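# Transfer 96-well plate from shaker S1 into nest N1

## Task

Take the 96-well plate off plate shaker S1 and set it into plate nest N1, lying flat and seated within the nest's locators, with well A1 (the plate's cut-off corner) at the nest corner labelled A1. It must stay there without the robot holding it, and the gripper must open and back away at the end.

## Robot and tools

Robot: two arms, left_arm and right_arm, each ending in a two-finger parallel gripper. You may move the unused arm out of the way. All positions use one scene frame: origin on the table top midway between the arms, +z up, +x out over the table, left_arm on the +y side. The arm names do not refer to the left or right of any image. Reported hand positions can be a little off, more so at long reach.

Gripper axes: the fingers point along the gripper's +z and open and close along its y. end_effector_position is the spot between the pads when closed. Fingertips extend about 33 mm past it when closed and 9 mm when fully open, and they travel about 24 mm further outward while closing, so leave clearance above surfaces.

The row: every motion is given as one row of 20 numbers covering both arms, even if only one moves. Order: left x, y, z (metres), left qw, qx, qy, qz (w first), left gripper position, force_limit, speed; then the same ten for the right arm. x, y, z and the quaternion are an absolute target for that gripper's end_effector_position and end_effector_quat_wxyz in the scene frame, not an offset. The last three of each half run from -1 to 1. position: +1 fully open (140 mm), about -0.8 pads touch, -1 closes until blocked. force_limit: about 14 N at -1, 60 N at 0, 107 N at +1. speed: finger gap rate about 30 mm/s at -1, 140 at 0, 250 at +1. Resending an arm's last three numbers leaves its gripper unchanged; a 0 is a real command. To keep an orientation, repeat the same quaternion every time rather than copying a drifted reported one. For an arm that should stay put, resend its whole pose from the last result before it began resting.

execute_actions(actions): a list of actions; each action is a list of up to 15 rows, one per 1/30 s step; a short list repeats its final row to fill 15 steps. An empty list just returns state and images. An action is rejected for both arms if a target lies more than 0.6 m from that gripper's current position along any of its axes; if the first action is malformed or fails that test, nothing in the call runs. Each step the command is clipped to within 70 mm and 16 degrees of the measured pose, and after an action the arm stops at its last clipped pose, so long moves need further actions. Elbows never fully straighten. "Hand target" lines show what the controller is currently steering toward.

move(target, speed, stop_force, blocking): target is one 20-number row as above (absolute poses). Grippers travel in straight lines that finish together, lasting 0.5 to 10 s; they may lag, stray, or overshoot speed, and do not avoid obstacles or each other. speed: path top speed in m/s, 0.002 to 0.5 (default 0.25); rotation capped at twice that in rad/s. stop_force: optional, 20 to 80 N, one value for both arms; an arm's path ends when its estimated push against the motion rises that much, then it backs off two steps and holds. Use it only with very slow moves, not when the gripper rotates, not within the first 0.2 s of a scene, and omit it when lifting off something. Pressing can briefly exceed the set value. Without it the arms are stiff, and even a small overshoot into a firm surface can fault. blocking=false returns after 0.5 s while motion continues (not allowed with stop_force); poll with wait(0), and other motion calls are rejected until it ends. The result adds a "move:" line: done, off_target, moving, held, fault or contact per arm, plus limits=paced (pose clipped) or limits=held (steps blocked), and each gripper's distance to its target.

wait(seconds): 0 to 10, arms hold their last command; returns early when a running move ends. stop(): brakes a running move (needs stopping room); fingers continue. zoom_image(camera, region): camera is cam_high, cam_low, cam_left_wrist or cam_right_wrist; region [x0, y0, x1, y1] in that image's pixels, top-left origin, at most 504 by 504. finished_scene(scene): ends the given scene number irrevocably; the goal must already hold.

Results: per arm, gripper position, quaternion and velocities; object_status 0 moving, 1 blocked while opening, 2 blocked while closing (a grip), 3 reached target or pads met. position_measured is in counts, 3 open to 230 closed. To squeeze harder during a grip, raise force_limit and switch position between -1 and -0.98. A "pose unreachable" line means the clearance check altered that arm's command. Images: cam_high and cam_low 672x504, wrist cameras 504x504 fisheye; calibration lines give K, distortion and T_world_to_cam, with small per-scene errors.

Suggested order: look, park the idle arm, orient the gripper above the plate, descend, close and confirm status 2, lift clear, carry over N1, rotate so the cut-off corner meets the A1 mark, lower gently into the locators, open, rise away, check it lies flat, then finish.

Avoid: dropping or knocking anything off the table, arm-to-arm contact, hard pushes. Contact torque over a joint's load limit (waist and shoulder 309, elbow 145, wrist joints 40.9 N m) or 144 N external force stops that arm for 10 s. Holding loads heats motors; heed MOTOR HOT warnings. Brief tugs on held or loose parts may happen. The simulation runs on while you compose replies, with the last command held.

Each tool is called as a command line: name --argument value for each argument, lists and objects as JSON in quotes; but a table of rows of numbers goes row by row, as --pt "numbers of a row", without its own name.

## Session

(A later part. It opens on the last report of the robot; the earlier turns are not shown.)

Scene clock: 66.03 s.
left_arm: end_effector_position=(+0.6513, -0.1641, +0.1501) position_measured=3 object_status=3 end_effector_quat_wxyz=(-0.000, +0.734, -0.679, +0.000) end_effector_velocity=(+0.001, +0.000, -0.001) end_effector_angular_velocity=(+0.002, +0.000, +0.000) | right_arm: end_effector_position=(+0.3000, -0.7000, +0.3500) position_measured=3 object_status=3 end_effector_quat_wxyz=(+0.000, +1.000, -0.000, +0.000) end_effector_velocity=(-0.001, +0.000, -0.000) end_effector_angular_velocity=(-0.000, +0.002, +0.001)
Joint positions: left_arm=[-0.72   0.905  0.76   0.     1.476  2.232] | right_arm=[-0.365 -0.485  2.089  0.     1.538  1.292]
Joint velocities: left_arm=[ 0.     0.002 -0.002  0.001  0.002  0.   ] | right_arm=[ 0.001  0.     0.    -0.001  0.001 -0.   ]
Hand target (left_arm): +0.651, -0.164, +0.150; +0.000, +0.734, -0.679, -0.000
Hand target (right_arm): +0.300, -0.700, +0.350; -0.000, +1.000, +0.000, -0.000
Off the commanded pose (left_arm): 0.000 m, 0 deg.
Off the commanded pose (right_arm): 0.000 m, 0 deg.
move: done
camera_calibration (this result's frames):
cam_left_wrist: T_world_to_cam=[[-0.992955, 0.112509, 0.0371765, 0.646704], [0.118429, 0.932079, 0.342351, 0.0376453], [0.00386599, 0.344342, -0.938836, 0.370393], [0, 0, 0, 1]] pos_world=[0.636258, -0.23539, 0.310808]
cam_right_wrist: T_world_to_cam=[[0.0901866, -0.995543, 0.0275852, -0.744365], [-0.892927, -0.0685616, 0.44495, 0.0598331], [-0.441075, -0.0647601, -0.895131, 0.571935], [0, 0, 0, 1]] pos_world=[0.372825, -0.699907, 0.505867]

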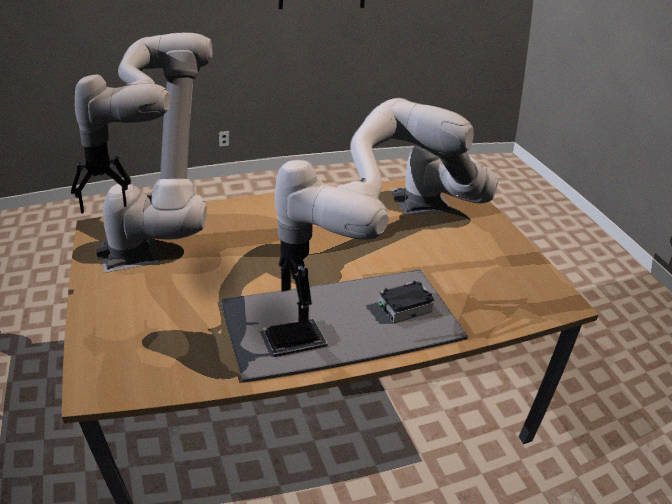

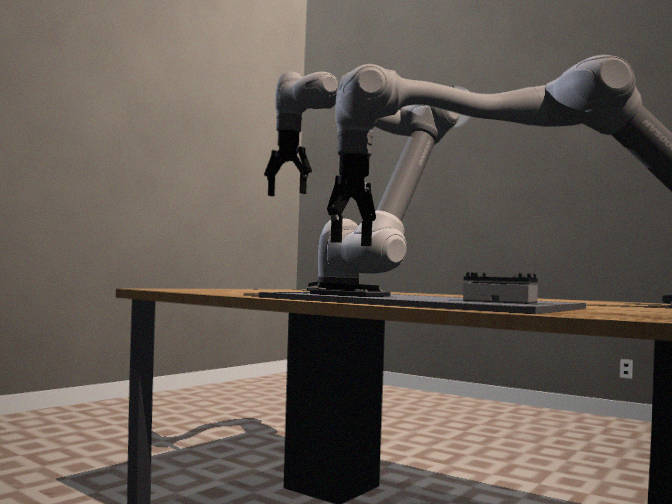

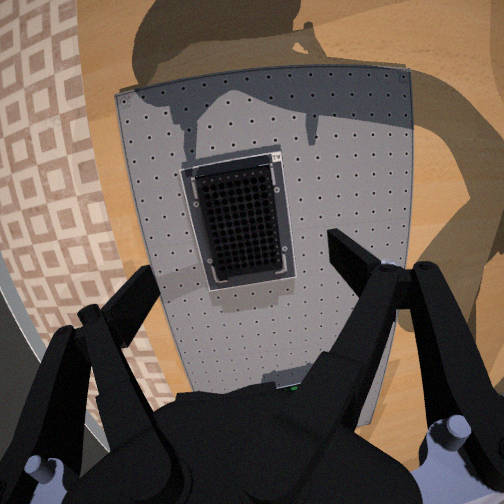

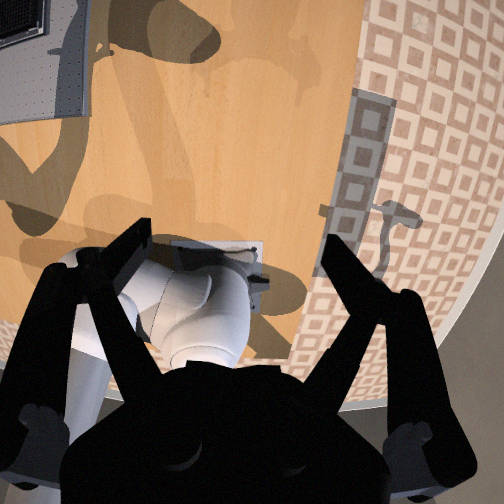

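move --target '[0.651,-0.10,0.2,0,0.7343,-0.6788,0,1,0,0,0.3,-0.7,0.35,0,1,0,0,1,0,0]'

zoom_image --camera "cam_left_wrist" --region '[180, 170, 320, 320]'

Scene clock: 71.83 s.
left_arm: end_effector_position=(+0.6510, -0.1001, +0.1999) position_measured=3 object_status=3 end_effector_quat_wxyz=(+0.000, +0.734, -0.679, -0.000) end_effector_velocity=(+0.000, +0.001, +0.000) end_effector_angular_velocity=(+0.000, -0.000, -0.001) | right_arm: end_effector_position=(+0.3000, -0.7000, +0.3500) position_measured=3 object_status=3 end_effector_quat_wxyz=(-0.000, +1.000, -0.000, +0.000) end_effector_velocity=(+0.000, -0.000, -0.000) end_effector_angular_velocity=(+0.000, -0.000, -0.000)
Joint positions: left_arm=[-0.677  0.795  0.872 -0.     1.474  2.275] | right_arm=[-0.365 -0.485  2.089  0.     1.538  1.292]
Joint velocities: left_arm=[ 0.001 -0.001  0.001  0.001 -0.     0.002] | right_arm=[-0. -0.  0.  0. -0. -0.]
Hand target (left_arm): +0.651, -0.100, +0.200; +0.000, +0.734, -0.679, +0.000
Hand target (right_arm): +0.300, -0.700, +0.350; -0.000, +1.000, +0.000, -0.000
Off the commanded pose (left_arm): 0.000 m, 0 deg.
Off the commanded pose (right_arm): 0.000 m, 0 deg.
move: done
camera_calibration (this result's frames):
cam_left_wrist: T_world_to_cam=[[-0.992962, 0.112377, 0.0373862, 0.63729], [0.118377, 0.932075, 0.34238, -0.0389625], [0.00362887, 0.344396, -0.938818, 0.395258], [0, 0, 0, 1]] pos_world=[0.635983, -0.171426, 0.360589]
cam_right_wrist: T_world_to_cam=[[0.0901866, -0.995543, 0.0275848, -0.744365], [-0.892927, -0.0685618, 0.44495, 0.0598329], [-0.441075, -0.0647597, -0.895131, 0.571935], [0, 0, 0, 1]] pos_world=[0.372825, -0.699907, 0.505867]

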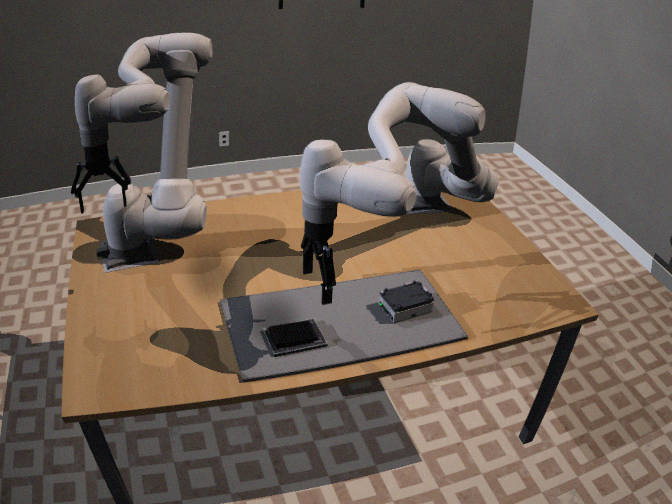

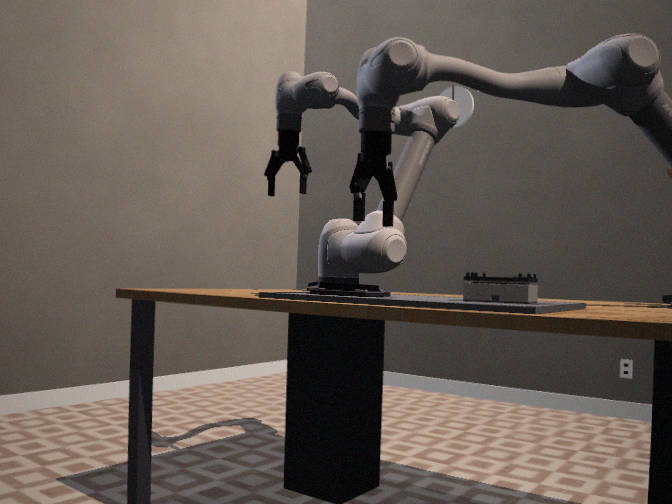

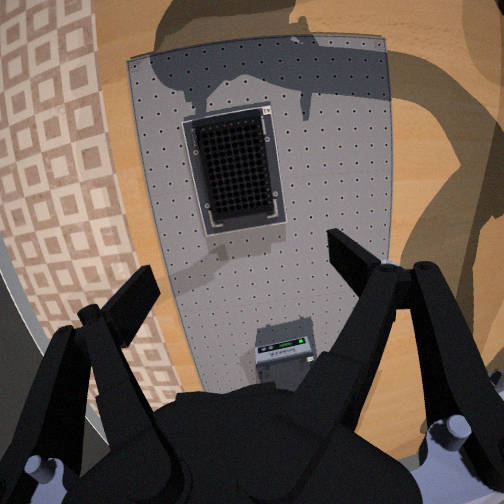

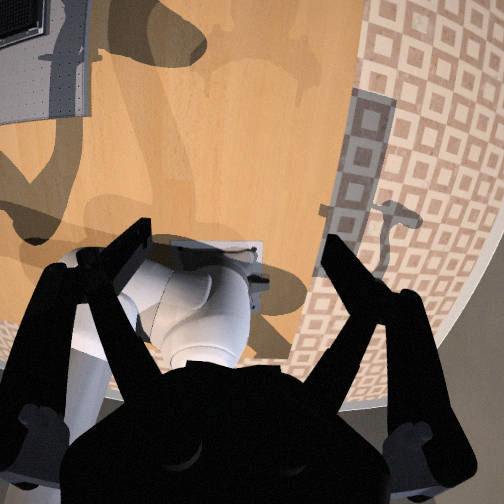

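Region (180, 170, 320, 320) of cam_left_wrist's 504x504 image, scaled by 3.360, with more detail than that image has; it fills the left 470 columns of this view, and the rest is white.

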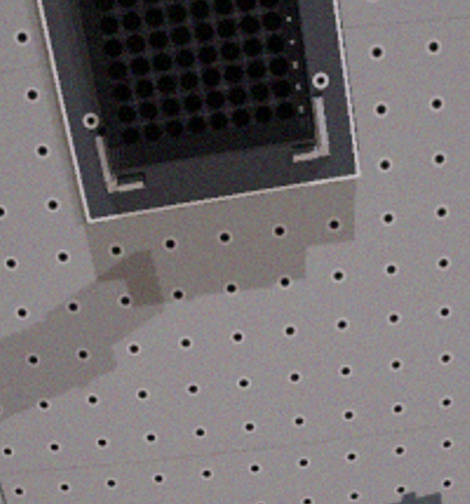

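move --target '[0.6512,-0.164,0.12,0,0.7343,-0.6788,0,1,0,0,0.3,-0.7,0.35,0,1,0,0,1,0,0]'

move --target '[0.6512,-0.164,0.057,0,0.7343,-0.6788,0,1,0,0,0.3,-0.7,0.35,0,1,0,0,1,0,0]' --speed 0.15

move --target '[0.6512,-0.164,0.057,0,0.7343,-0.6788,0,-1,0,-0.5,0.3,-0.7,0.35,0,1,0,0,1,0,0]'

move --target '[0.6512,-0.164,0.059,0,0.7343,-0.6788,0,-1,0,-0.5,0.3,-0.7,0.35,0,1,0,0,1,0,0]' --speed 0.02

move --target '[0.6509,-0.1612,0.059,0,0.7343,-0.6788,0,-1,0,-0.5,0.3,-0.7,0.35,0,1,0,0,1,0,0]' --speed 0.02

move --target '[0.6509,-0.1612,0.0555,0,0.7343,-0.6788,0,-1,0,-0.5,0.3,-0.7,0.35,0,1,0,0,1,0,0]' --speed 0.01

move --target '[0.6509,-0.1612,0.0555,0,0.7343,-0.6788,0,1,0,0,0.3,-0.7,0.35,0,1,0,0,1,0,0]'

move --target '[0.6509,-0.1612,0.15,0,0.7343,-0.6788,0,1,0,0,0.3,-0.7,0.35,0,1,0,0,1,0,0]'

zoom_image --camera "cam_left_wrist" --region '[160, 130, 320, 310]'

zoom_image --camera "cam_low" --region '[300, 260, 400, 305]'

Scene clock: 83.63 s.
left_arm: end_effector_position=(+0.6513, -0.1639, +0.1201) position_measured=3 object_status=3 end_effector_quat_wxyz=(-0.000, +0.734, -0.679, +0.000) end_effector_velocity=(-0.002, -0.001, -0.001) end_effector_angular_velocity=(+0.002, +0.003, -0.001) | right_arm: end_effector_position=(+0.3000, -0.7000, +0.3500) position_measured=3 object_status=3 end_effector_quat_wxyz=(+0.000, +1.000, -0.000, +0.000) end_effector_velocity=(+0.000, -0.001, +0.000) end_effector_angular_velocity=(-0.001, -0.000, -0.001)
Joint positions: left_arm=[-0.72   0.913  0.8    0.     1.429  2.231] | right_arm=[-0.365 -0.485  2.089  0.     1.538  1.292]
Joint velocities: left_arm=[-0.001  0.002 -0.001 -0.001  0.003 -0.   ] | right_arm=[-0.001  0.    -0.    -0.001 -0.001  0.   ]
Hand target (left_arm): +0.651, -0.164, +0.120; -0.000, +0.734, -0.679, -0.000
Hand target (right_arm): +0.300, -0.700, +0.350; -0.000, +1.000, +0.000, +0.000
Off the commanded pose (left_arm): 0.000 m, 0 deg.
Off the commanded pose (right_arm): 0.000 m, 0 deg.
move: done
camera_calibration (this result's frames):
cam_left_wrist: T_world_to_cam=[[-0.992995, 0.112234, 0.0369401, 0.647801], [0.118089, 0.93214, 0.342301, 0.0480348], [0.00398433, 0.344266, -0.938864, 0.342068], [0, 0, 0, 1]] pos_world=[0.636227, -0.235242, 0.280783]
cam_right_wrist: T_world_to_cam=[[0.0901866, -0.995543, 0.027585, -0.744365], [-0.892927, -0.0685617, 0.44495, 0.059833], [-0.441075, -0.0647599, -0.895131, 0.571935], [0, 0, 0, 1]] pos_world=[0.372825, -0.699907, 0.505867]

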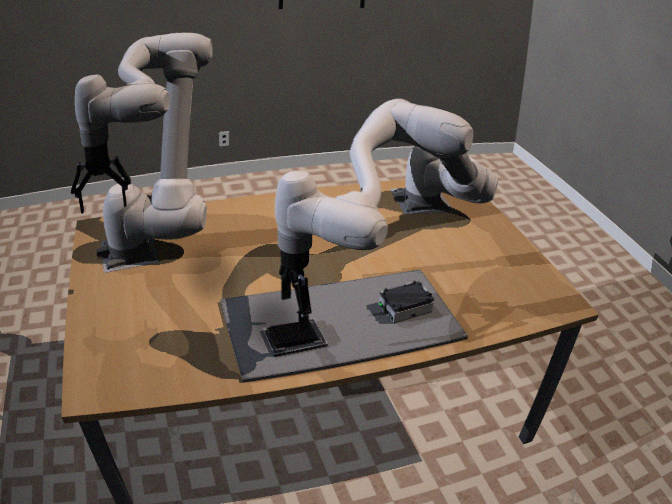

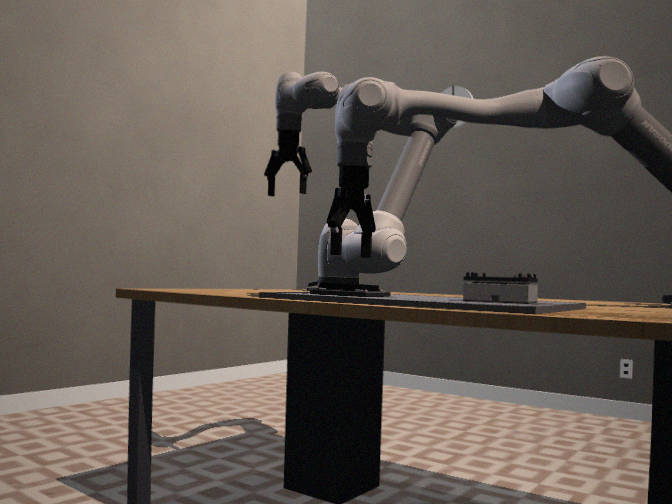

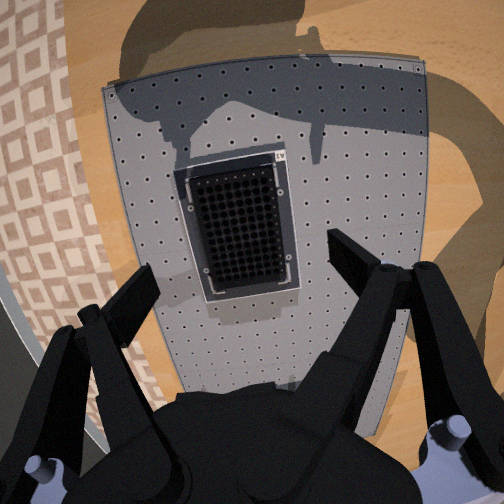

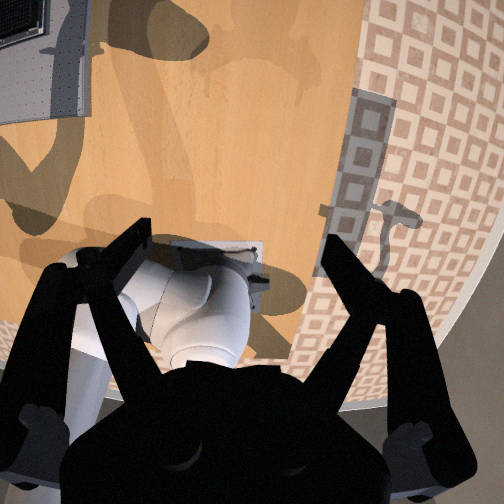

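Scene clock: 84.43 s.
left_arm: end_effector_position=(+0.6512, -0.1639, +0.0571) position_measured=3 object_status=3 end_effector_quat_wxyz=(-0.000, +0.734, -0.679, +0.000) end_effector_velocity=(-0.000, -0.000, -0.001) end_effector_angular_velocity=(-0.000, +0.000, +0.000) | right_arm: end_effector_position=(+0.3000, -0.7000, +0.3500) position_measured=3 object_status=3 end_effector_quat_wxyz=(-0.000, +1.000, -0.000, +0.000) end_effector_velocity=(-0.000, +0.000, -0.000) end_effector_angular_velocity=(+0.001, +0.001, +0.000)
Joint positions: left_arm=[-0.72   0.939  0.866  0.     1.337  2.231] | right_arm=[-0.365 -0.485  2.089  0.     1.538  1.292]
Joint velocities: left_arm=[ 0.     0.001  0.001 -0.    -0.001  0.   ] | right_arm=[ 0.     0.     0.     0.001  0.001 -0.   ]
Hand target (left_arm): +0.651, -0.164, +0.057; -0.000, +0.734, -0.679, +0.000
Hand target (right_arm): +0.300, -0.700, +0.350; -0.000, +1.000, +0.000, -0.000
Off the commanded pose (left_arm): 0.000 m, 0 deg.
Off the commanded pose (right_arm): 0.000 m, 0 deg.
move: done
camera_calibration (this result's frames):
cam_left_wrist: T_world_to_cam=[[-0.992985, 0.11222, 0.0372542, 0.649971], [0.118184, 0.932071, 0.342455, 0.0695234], [0.00370682, 0.344456, -0.938795, 0.283106], [0, 0, 0, 1]] pos_world=[0.636146, -0.235258, 0.217755]
cam_right_wrist: T_world_to_cam=[[0.0901865, -0.995543, 0.0275849, -0.744365], [-0.892927, -0.0685617, 0.44495, 0.0598331], [-0.441075, -0.0647598, -0.895131, 0.571935], [0, 0, 0, 1]] pos_world=[0.372825, -0.699907, 0.505867]

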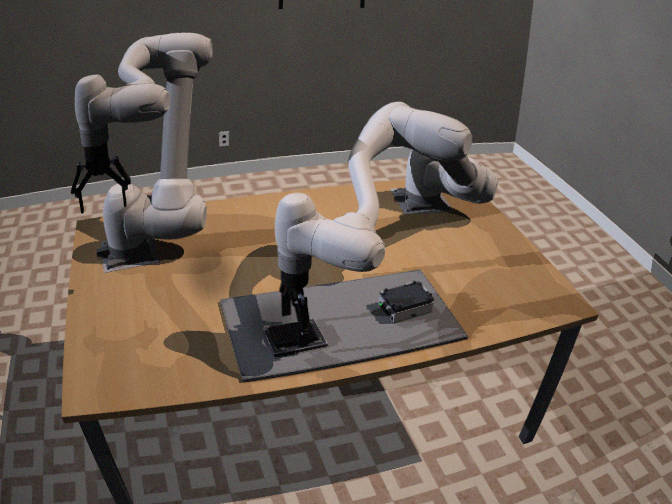

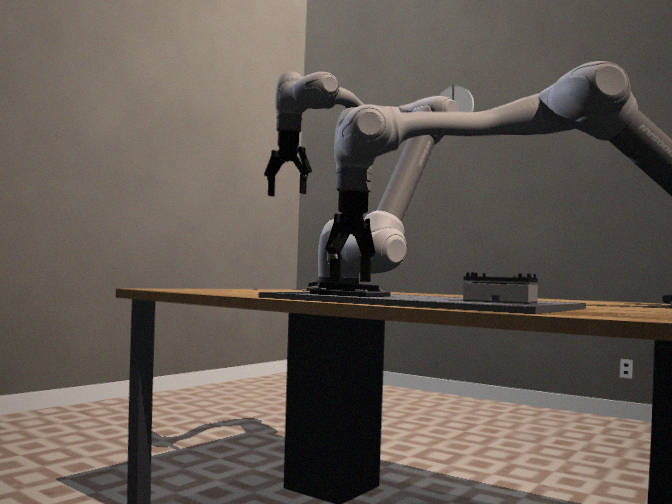

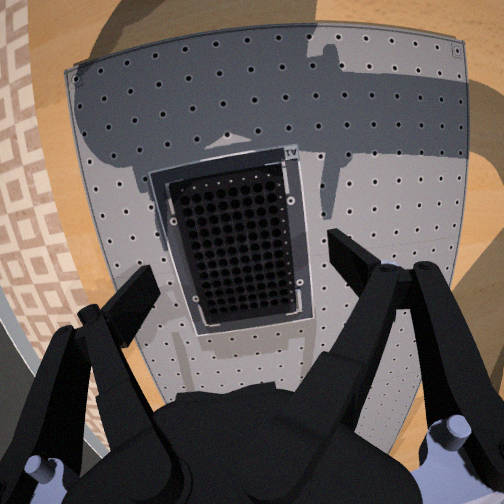

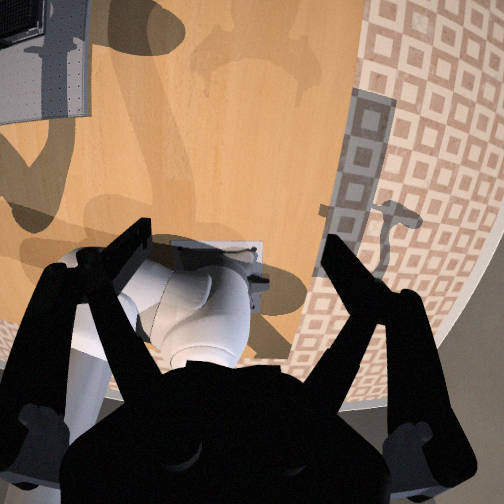

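Scene clock: 85.43 s.
left_arm: end_effector_position=(+0.6513, -0.1641, +0.0571) position_measured=108 object_status=2 end_effector_quat_wxyz=(+0.000, +0.734, -0.679, +0.000) end_effector_velocity=(-0.001, -0.000, -0.000) end_effector_angular_velocity=(+0.001, +0.001, +0.000) | right_arm: end_effector_position=(+0.3000, -0.7000, +0.3500) position_measured=3 object_status=3 end_effector_quat_wxyz=(-0.000, +1.000, +0.000, +0.000) end_effector_velocity=(+0.000, +0.000, +0.000) end_effector_angular_velocity=(+0.001, -0.001, +0.000)
Joint positions: left_arm=[-0.72   0.939  0.865 -0.     1.337  2.232] | right_arm=[-0.365 -0.485  2.089  0.     1.538  1.292]
Joint velocities: left_arm=[-0.001  0.     0.     0.     0.001 -0.001] | right_arm=[ 0.    -0.001  0.     0.001 -0.    -0.   ]
Hand target (left_arm): +0.651, -0.164, +0.057; +0.000, +0.734, -0.679, -0.000
Hand target (right_arm): +0.300, -0.700, +0.350; -0.000, +1.000, +0.000, +0.000
Off the commanded pose (left_arm): 0.000 m, 0 deg.
Off the commanded pose (right_arm): 0.000 m, 0 deg.
move: done
camera_calibration (this result's frames):
cam_left_wrist: T_world_to_cam=[[-0.992976, 0.112345, 0.0371194, 0.65013], [0.118256, 0.932134, 0.342258, 0.0696393], [0.00385089, 0.344244, -0.938872, 0.283033], [0, 0, 0, 1]] pos_world=[0.636238, -0.235385, 0.217765]
cam_right_wrist: T_world_to_cam=[[0.0901867, -0.995543, 0.027585, -0.744365], [-0.892927, -0.0685618, 0.44495, 0.059833], [-0.441075, -0.0647599, -0.895131, 0.571935], [0, 0, 0, 1]] pos_world=[0.372825, -0.699907, 0.505867]

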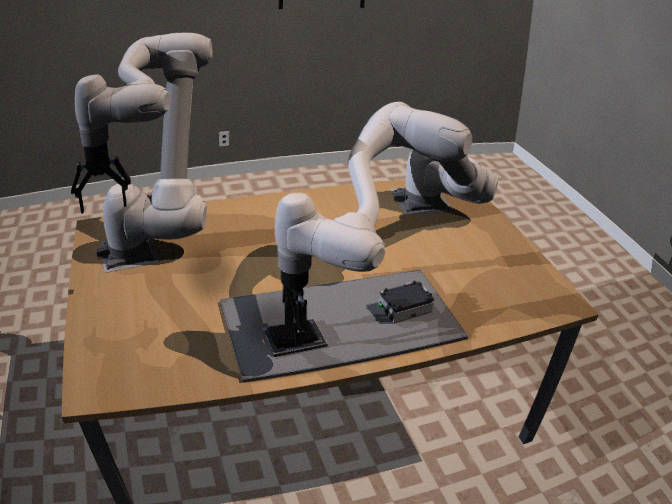

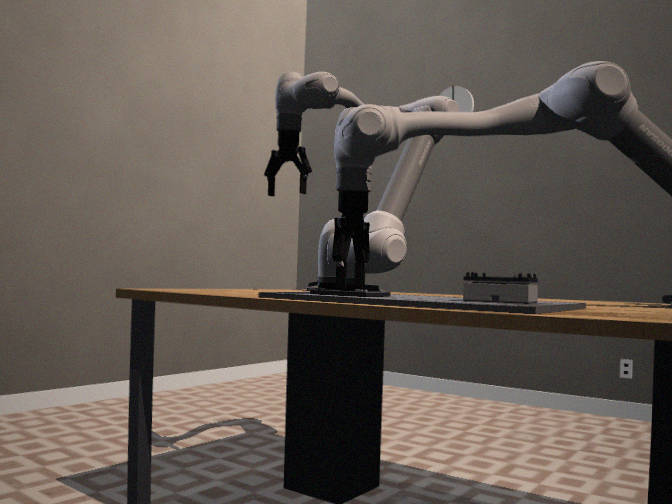

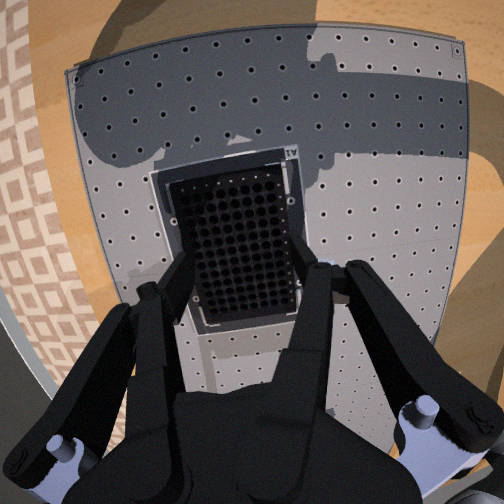

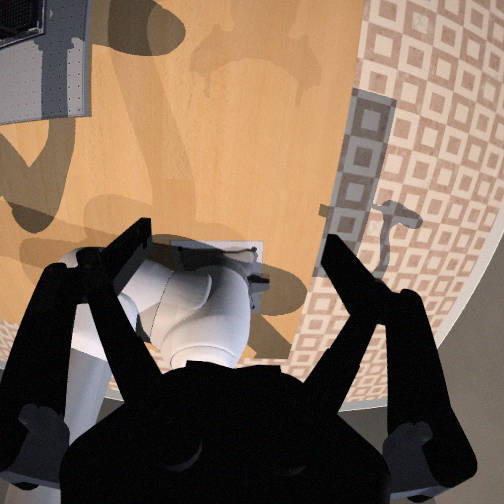

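Scene clock: 86.13 s.
left_arm: end_effector_position=(+0.6512, -0.1640, +0.0590) position_measured=108 object_status=2 end_effector_quat_wxyz=(+0.000, +0.734, -0.679, -0.000) end_effector_velocity=(+0.001, +0.000, +0.000) end_effector_angular_velocity=(-0.001, -0.002, +0.000) | right_arm: end_effector_position=(+0.3000, -0.7000, +0.3500) position_measured=3 object_status=3 end_effector_quat_wxyz=(+0.000, +1.000, -0.000, +0.000) end_effector_velocity=(+0.000, -0.000, -0.000) end_effector_angular_velocity=(-0.000, -0.000, -0.000)
Joint positions: left_arm=[-0.72   0.938  0.863 -0.     1.34   2.232] | right_arm=[-0.365 -0.485  2.089  0.     1.538  1.292]
Joint velocities: left_arm=[ 0.001 -0.    -0.001  0.001 -0.001  0.001] | right_arm=[-0.     0.    -0.     0.    -0.001 -0.   ]
Hand target (left_arm): +0.651, -0.164, +0.059; +0.000, +0.734, -0.679, +0.000
Hand target (right_arm): +0.300, -0.700, +0.350; -0.000, +1.000, +0.000, -0.000
Off the commanded pose (left_arm): 0.000 m, 0 deg.
Off the commanded pose (right_arm): 0.000 m, 0 deg.
move: done
camera_calibration (this result's frames):
cam_left_wrist: T_world_to_cam=[[-0.992967, 0.112336, 0.0373671, 0.649949], [0.118332, 0.932051, 0.342459, 0.068852], [0.00364247, 0.344472, -0.938789, 0.284926], [0, 0, 0, 1]] pos_world=[0.636193, -0.235335, 0.21962]
cam_right_wrist: T_world_to_cam=[[0.0901865, -0.995543, 0.027585, -0.744365], [-0.892927, -0.0685617, 0.44495, 0.0598331], [-0.441075, -0.0647599, -0.895131, 0.571935], [0, 0, 0, 1]] pos_world=[0.372825, -0.699907, 0.505867]

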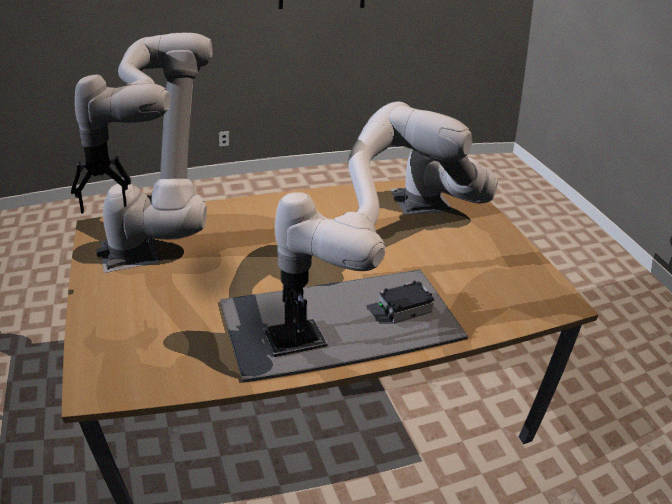

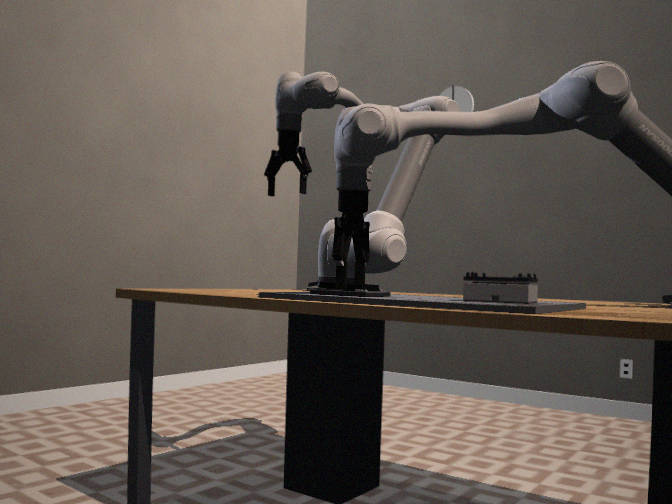

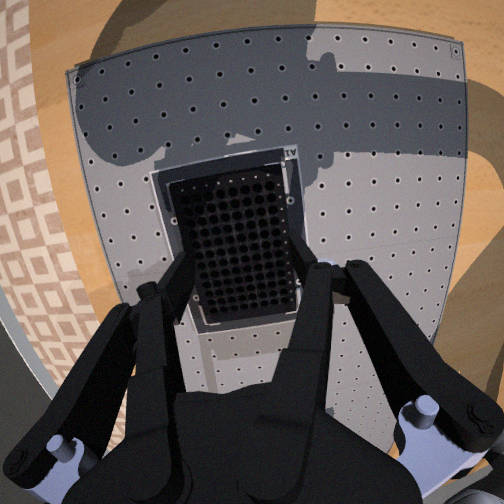

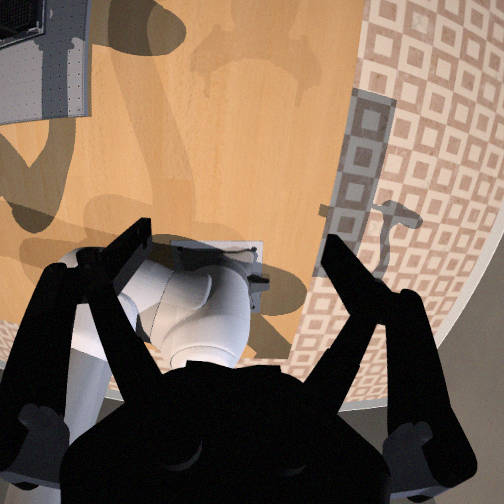

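Scene clock: 86.83 s.
left_arm: end_effector_position=(+0.6509, -0.1612, +0.0590) position_measured=108 object_status=2 end_effector_quat_wxyz=(+0.000, +0.734, -0.679, -0.000) end_effector_velocity=(-0.001, -0.001, +0.001) end_effector_angular_velocity=(-0.001, +0.000, -0.001) | right_arm: end_effector_position=(+0.3000, -0.7000, +0.3500) position_measured=3 object_status=3 end_effector_quat_wxyz=(-0.000, +1.000, +0.000, +0.000) end_effector_velocity=(-0.000, -0.000, +0.000) end_effector_angular_velocity=(+0.001, +0.002, -0.001)
Joint positions: left_arm=[-0.718  0.933  0.872 -0.     1.336  2.233] | right_arm=[-0.365 -0.485  2.089  0.     1.538  1.292]
Joint velocities: left_arm=[-0.001 -0.001  0.    -0.001 -0.     0.   ] | right_arm=[-0.001  0.    -0.     0.     0.001  0.   ]
Hand target (left_arm): +0.651, -0.161, +0.059; +0.000, +0.734, -0.679, +0.000
Hand target (right_arm): +0.300, -0.700, +0.350; -0.000, +1.000, +0.000, -0.000
Off the commanded pose (left_arm): 0.000 m, 0 deg.
Off the commanded pose (right_arm): 0.000 m, 0 deg.
move: done
camera_calibration (this result's frames):
cam_left_wrist: T_world_to_cam=[[-0.99297, 0.112326, 0.0373398, 0.649336], [0.118313, 0.932062, 0.342437, 0.0662885], [0.00366153, 0.344447, -0.938799, 0.283992], [0, 0, 0, 1]] pos_world=[0.635888, -0.232543, 0.219666]
cam_right_wrist: T_world_to_cam=[[0.0901867, -0.995543, 0.027585, -0.744365], [-0.892927, -0.0685618, 0.44495, 0.0598329], [-0.441075, -0.06476, -0.895131, 0.571935], [0, 0, 0, 1]] pos_world=[0.372825, -0.699907, 0.505867]

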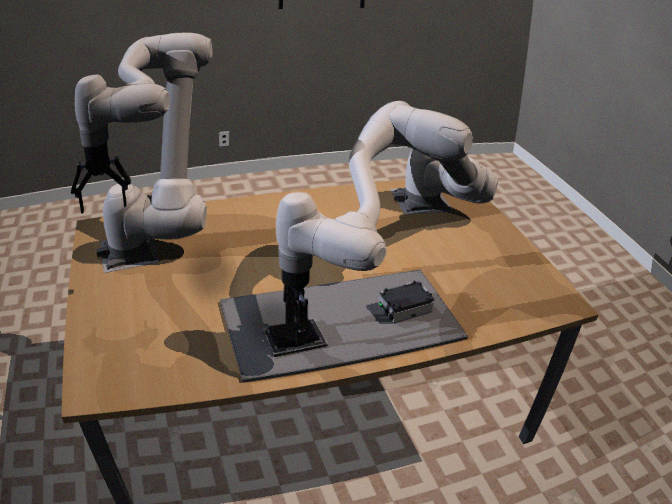

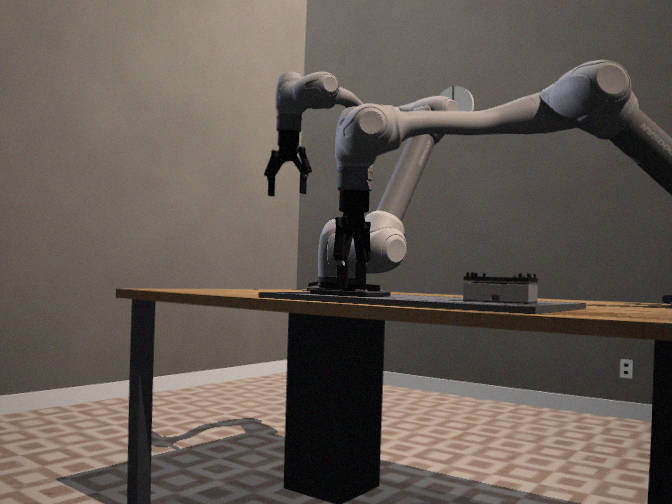

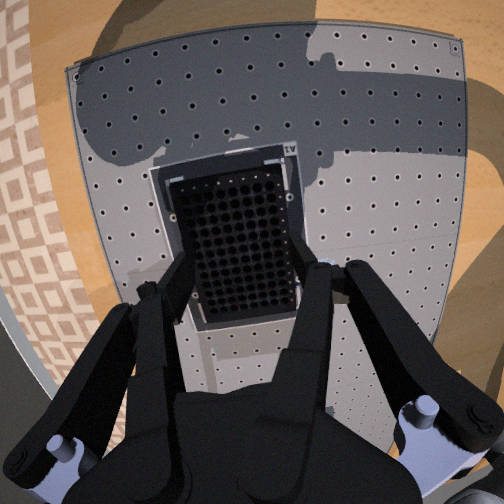

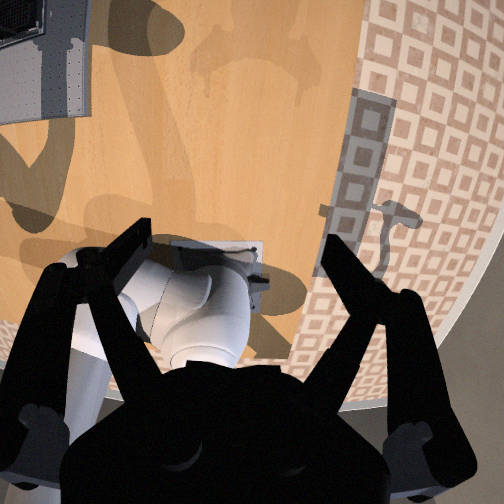

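Scene clock: 87.53 s.
left_arm: end_effector_position=(+0.6509, -0.1612, +0.0558) position_measured=108 object_status=2 end_effector_quat_wxyz=(+0.000, +0.734, -0.679, +0.000) end_effector_velocity=(+0.000, -0.000, -0.002) end_effector_angular_velocity=(-0.000, +0.000, -0.002) | right_arm: end_effector_position=(+0.3000, -0.7000, +0.3500) position_measured=3 object_status=3 end_effector_quat_wxyz=(-0.000, +1.000, -0.000, +0.000) end_effector_velocity=(+0.000, +0.001, +0.000) end_effector_angular_velocity=(+0.000, -0.001, +0.002)
Joint positions: left_arm=[-0.718  0.935  0.875 -0.     1.331  2.233] | right_arm=[-0.365 -0.485  2.089  0.     1.538  1.292]
Joint velocities: left_arm=[ 0.     0.001  0.    -0.001 -0.002  0.003] | right_arm=[ 0.002 -0.    -0.     0.    -0.    -0.   ]
Hand target (left_arm): +0.651, -0.161, +0.056; -0.000, +0.734, -0.679, -0.000
Hand target (right_arm): +0.300, -0.700, +0.350; -0.000, +1.000, +0.000, +0.000
Off the commanded pose (left_arm): 0.000 m, 0 deg.
Off the commanded pose (right_arm): 0.000 m, 0 deg.
move: done
camera_calibration (this result's frames):
cam_left_wrist: T_world_to_cam=[[-0.99298, 0.112304, 0.0371334, 0.649517], [0.118222, 0.932134, 0.34227, 0.0674603], [0.00382498, 0.344257, -0.938867, 0.280856], [0, 0, 0, 1]] pos_world=[0.635907, -0.232512, 0.216478]
cam_right_wrist: T_world_to_cam=[[0.0901866, -0.995543, 0.0275849, -0.744365], [-0.892927, -0.0685618, 0.44495, 0.059833], [-0.441075, -0.0647598, -0.895131, 0.571935], [0, 0, 0, 1]] pos_world=[0.372825, -0.699907, 0.505867]

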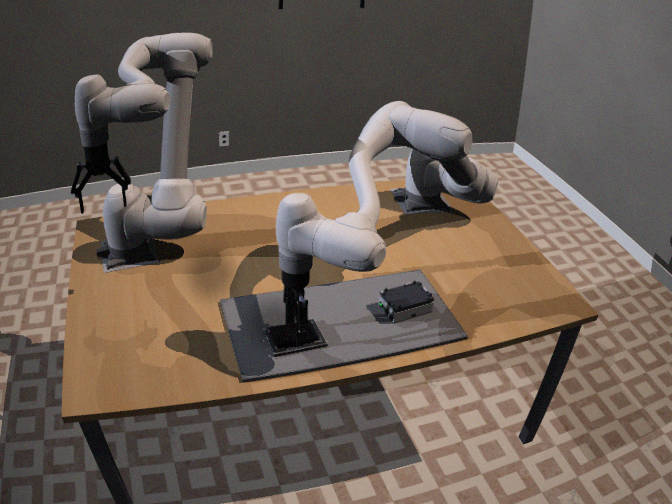

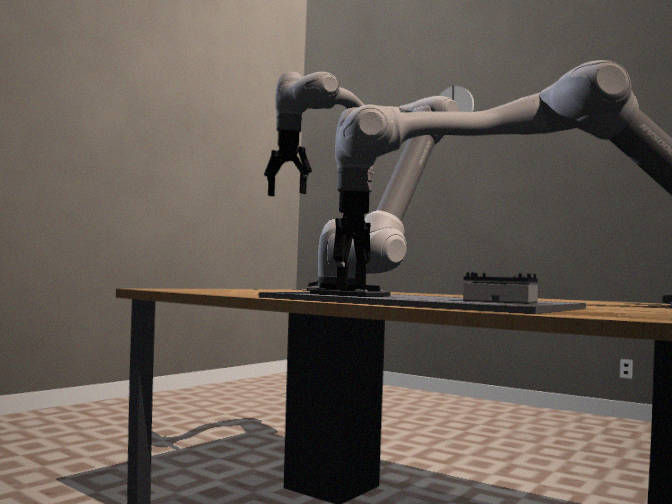

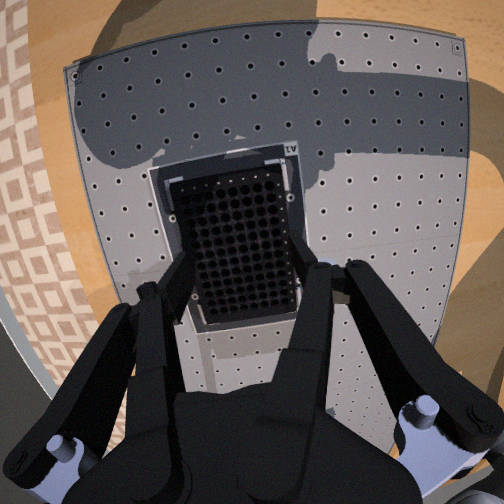

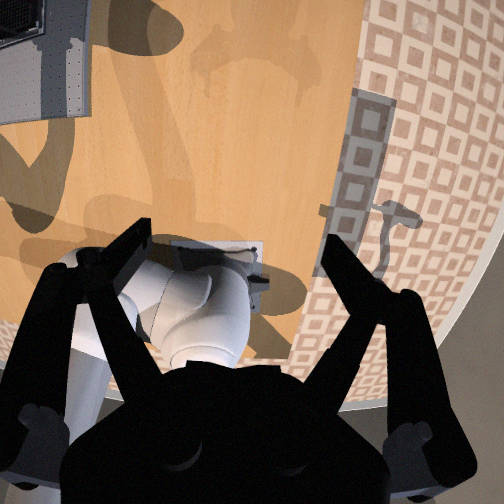

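Scene clock: 88.23 s.
left_arm: end_effector_position=(+0.6509, -0.1612, +0.0555) position_measured=3 object_status=3 end_effector_quat_wxyz=(+0.000, +0.734, -0.679, +0.000) end_effector_velocity=(+0.000, +0.001, +0.001) end_effector_angular_velocity=(+0.001, +0.000, +0.003) | right_arm: end_effector_position=(+0.3000, -0.7000, +0.3500) position_measured=3 object_status=3 end_effector_quat_wxyz=(-0.000, +1.000, -0.000, +0.000) end_effector_velocity=(-0.001, -0.001, -0.000) end_effector_angular_velocity=(-0.000, +0.001, -0.003)
Joint positions: left_arm=[-0.718  0.935  0.875 -0.     1.331  2.233] | right_arm=[-0.365 -0.485  2.089  0.     1.538  1.292]
Joint velocities: left_arm=[ 0.    -0.    -0.     0.     0.001 -0.003] | right_arm=[-0.003 -0.     0.    -0.001  0.001  0.   ]
Hand target (left_arm): +0.651, -0.161, +0.056; -0.000, +0.734, -0.679, +0.000
Hand target (right_arm): +0.300, -0.700, +0.350; -0.000, +1.000, +0.000, -0.000
Off the commanded pose (left_arm): 0.000 m, 0 deg.
Off the commanded pose (right_arm): 0.000 m, 0 deg.
move: done
camera_calibration (this result's frames):
cam_left_wrist: T_world_to_cam=[[-0.992975, 0.112299, 0.037289, 0.649513], [0.11827, 0.932082, 0.342396, 0.0675181], [0.00369425, 0.344401, -0.938816, 0.280643], [0, 0, 0, 1]] pos_world=[0.635928, -0.232526, 0.216134]
cam_right_wrist: T_world_to_cam=[[0.0901866, -0.995543, 0.027585, -0.744365], [-0.892927, -0.0685617, 0.44495, 0.059833], [-0.441075, -0.0647599, -0.895131, 0.571935], [0, 0, 0, 1]] pos_world=[0.372825, -0.699907, 0.505867]

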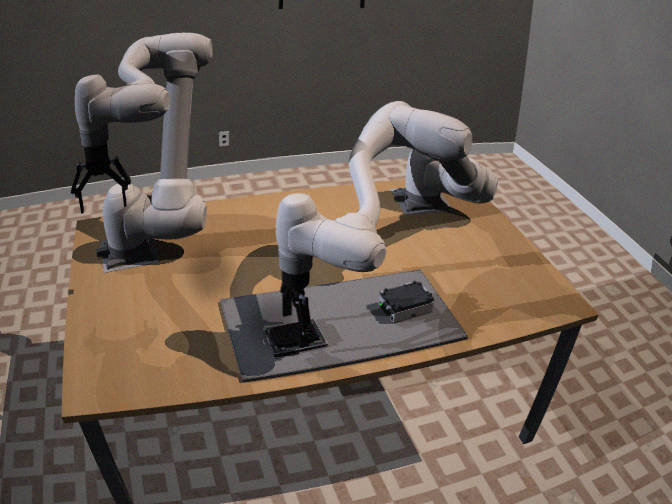

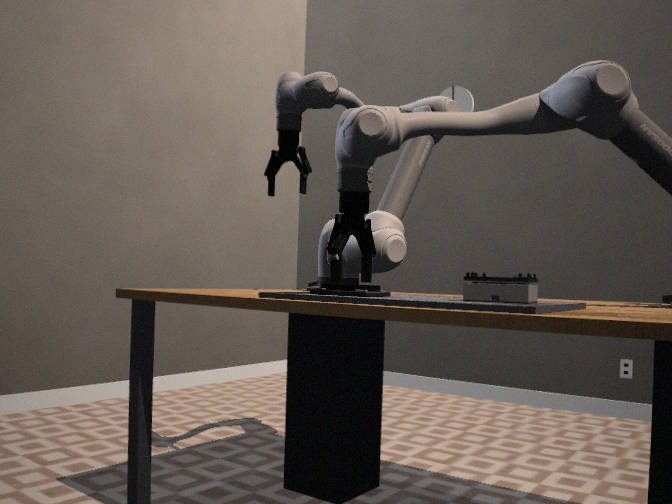

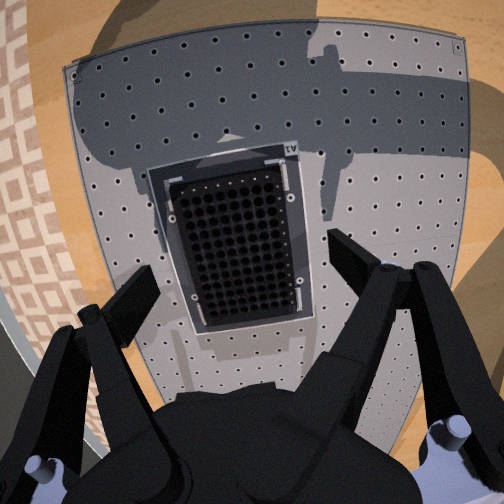

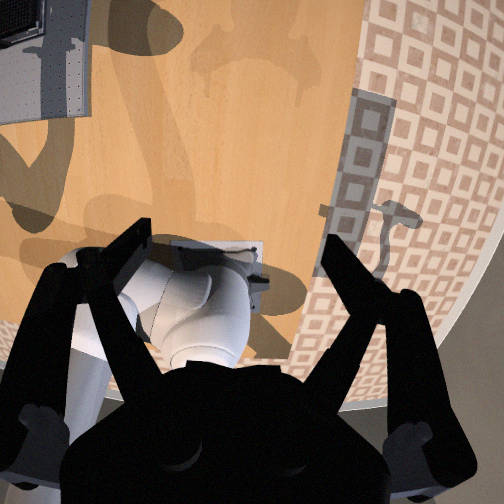

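Scene clock: 89.03 s.
left_arm: end_effector_position=(+0.6510, -0.1613, +0.1501) position_measured=3 object_status=3 end_effector_quat_wxyz=(+0.000, +0.734, -0.679, +0.000) end_effector_velocity=(-0.000, -0.001, -0.001) end_effector_angular_velocity=(+0.001, +0.000, -0.001) | right_arm: end_effector_position=(+0.3000, -0.7000, +0.3500) position_measured=3 object_status=3 end_effector_quat_wxyz=(-0.000, +1.000, -0.000, +0.000) end_effector_velocity=(+0.000, +0.000, +0.000) end_effector_angular_velocity=(-0.000, -0.002, +0.001)
Joint positions: left_arm=[-0.718  0.9    0.77  -0.     1.472  2.233] | right_arm=[-0.365 -0.485  2.089  0.     1.538  1.292]
Joint velocities: left_arm=[-0.001  0.002 -0.002  0.     0.001  0.001] | right_arm=[ 0.001 -0.001 -0.     0.    -0.001 -0.   ]
Hand target (left_arm): +0.651, -0.161, +0.150; +0.000, +0.734, -0.679, -0.000
Hand target (right_arm): +0.300, -0.700, +0.350; -0.000, +1.000, +0.000, -0.000
Off the commanded pose (left_arm): 0.000 m, 0 deg.
Off the commanded pose (right_arm): 0.000 m, 0 deg.
move: done
camera_calibration (this result's frames):
cam_left_wrist: T_world_to_cam=[[-0.992957, 0.112488, 0.0371927, 0.646089], [0.118415, 0.932093, 0.342318, 0.0350778], [0.00383958, 0.344311, -0.938848, 0.369452], [0, 0, 0, 1]] pos_world=[0.635967, -0.23258, 0.310822]
cam_right_wrist: T_world_to_cam=[[0.0901866, -0.995543, 0.027585, -0.744365], [-0.892927, -0.0685618, 0.44495, 0.059833], [-0.441075, -0.0647599, -0.895131, 0.571935], [0, 0, 0, 1]] pos_world=[0.372825, -0.699907, 0.505867]

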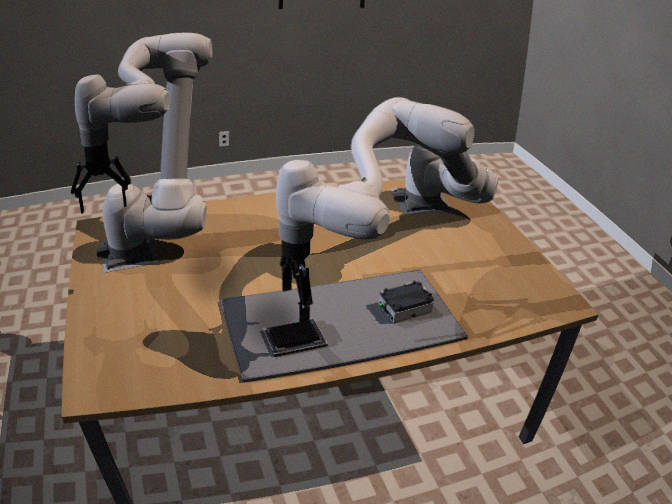

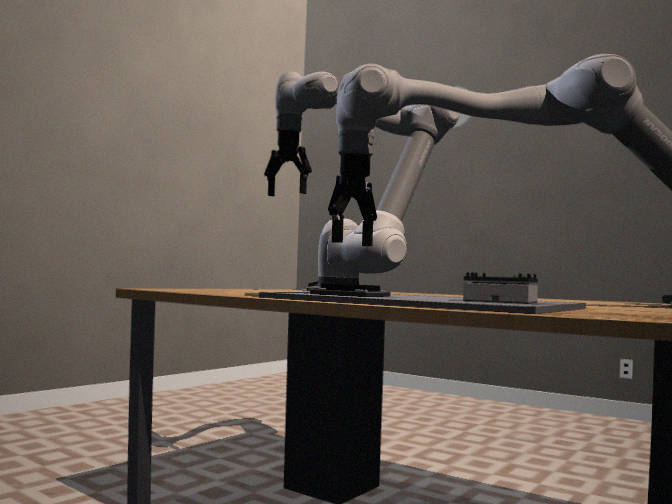

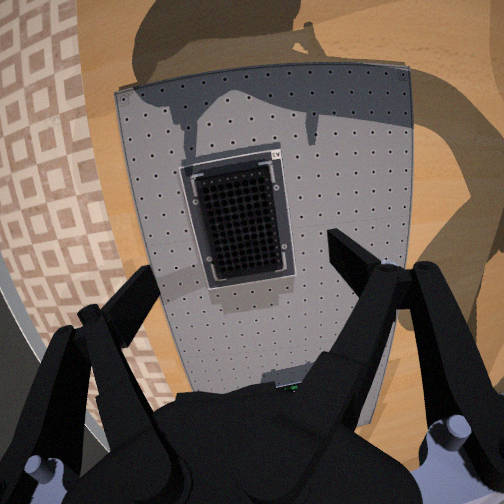

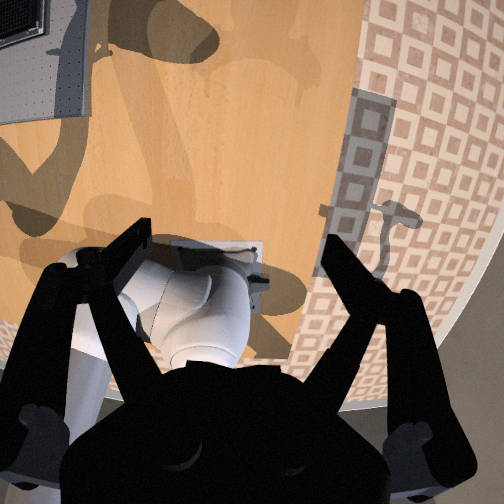

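Region (160, 130, 320, 310) of cam_left_wrist's 504x504 image, scaled by 2.800, with more detail than that image has.

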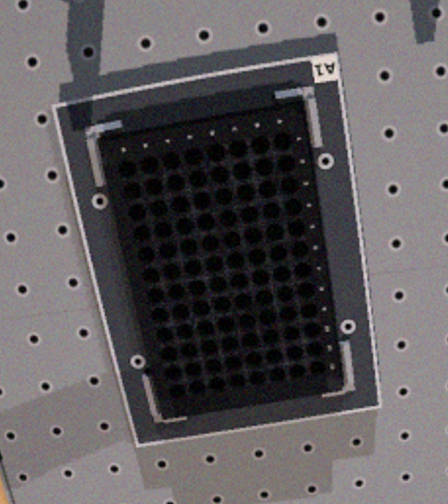

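Region (300, 260, 400, 305) of cam_low's 672x504 image, scaled by 5.040, with more detail than that image has; it fills the top 227 rows of this view, and the rest is white.

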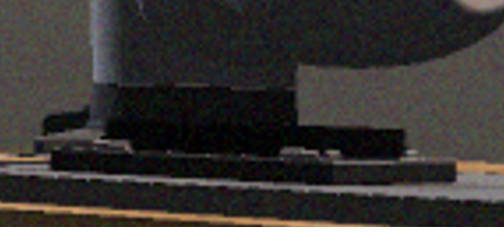

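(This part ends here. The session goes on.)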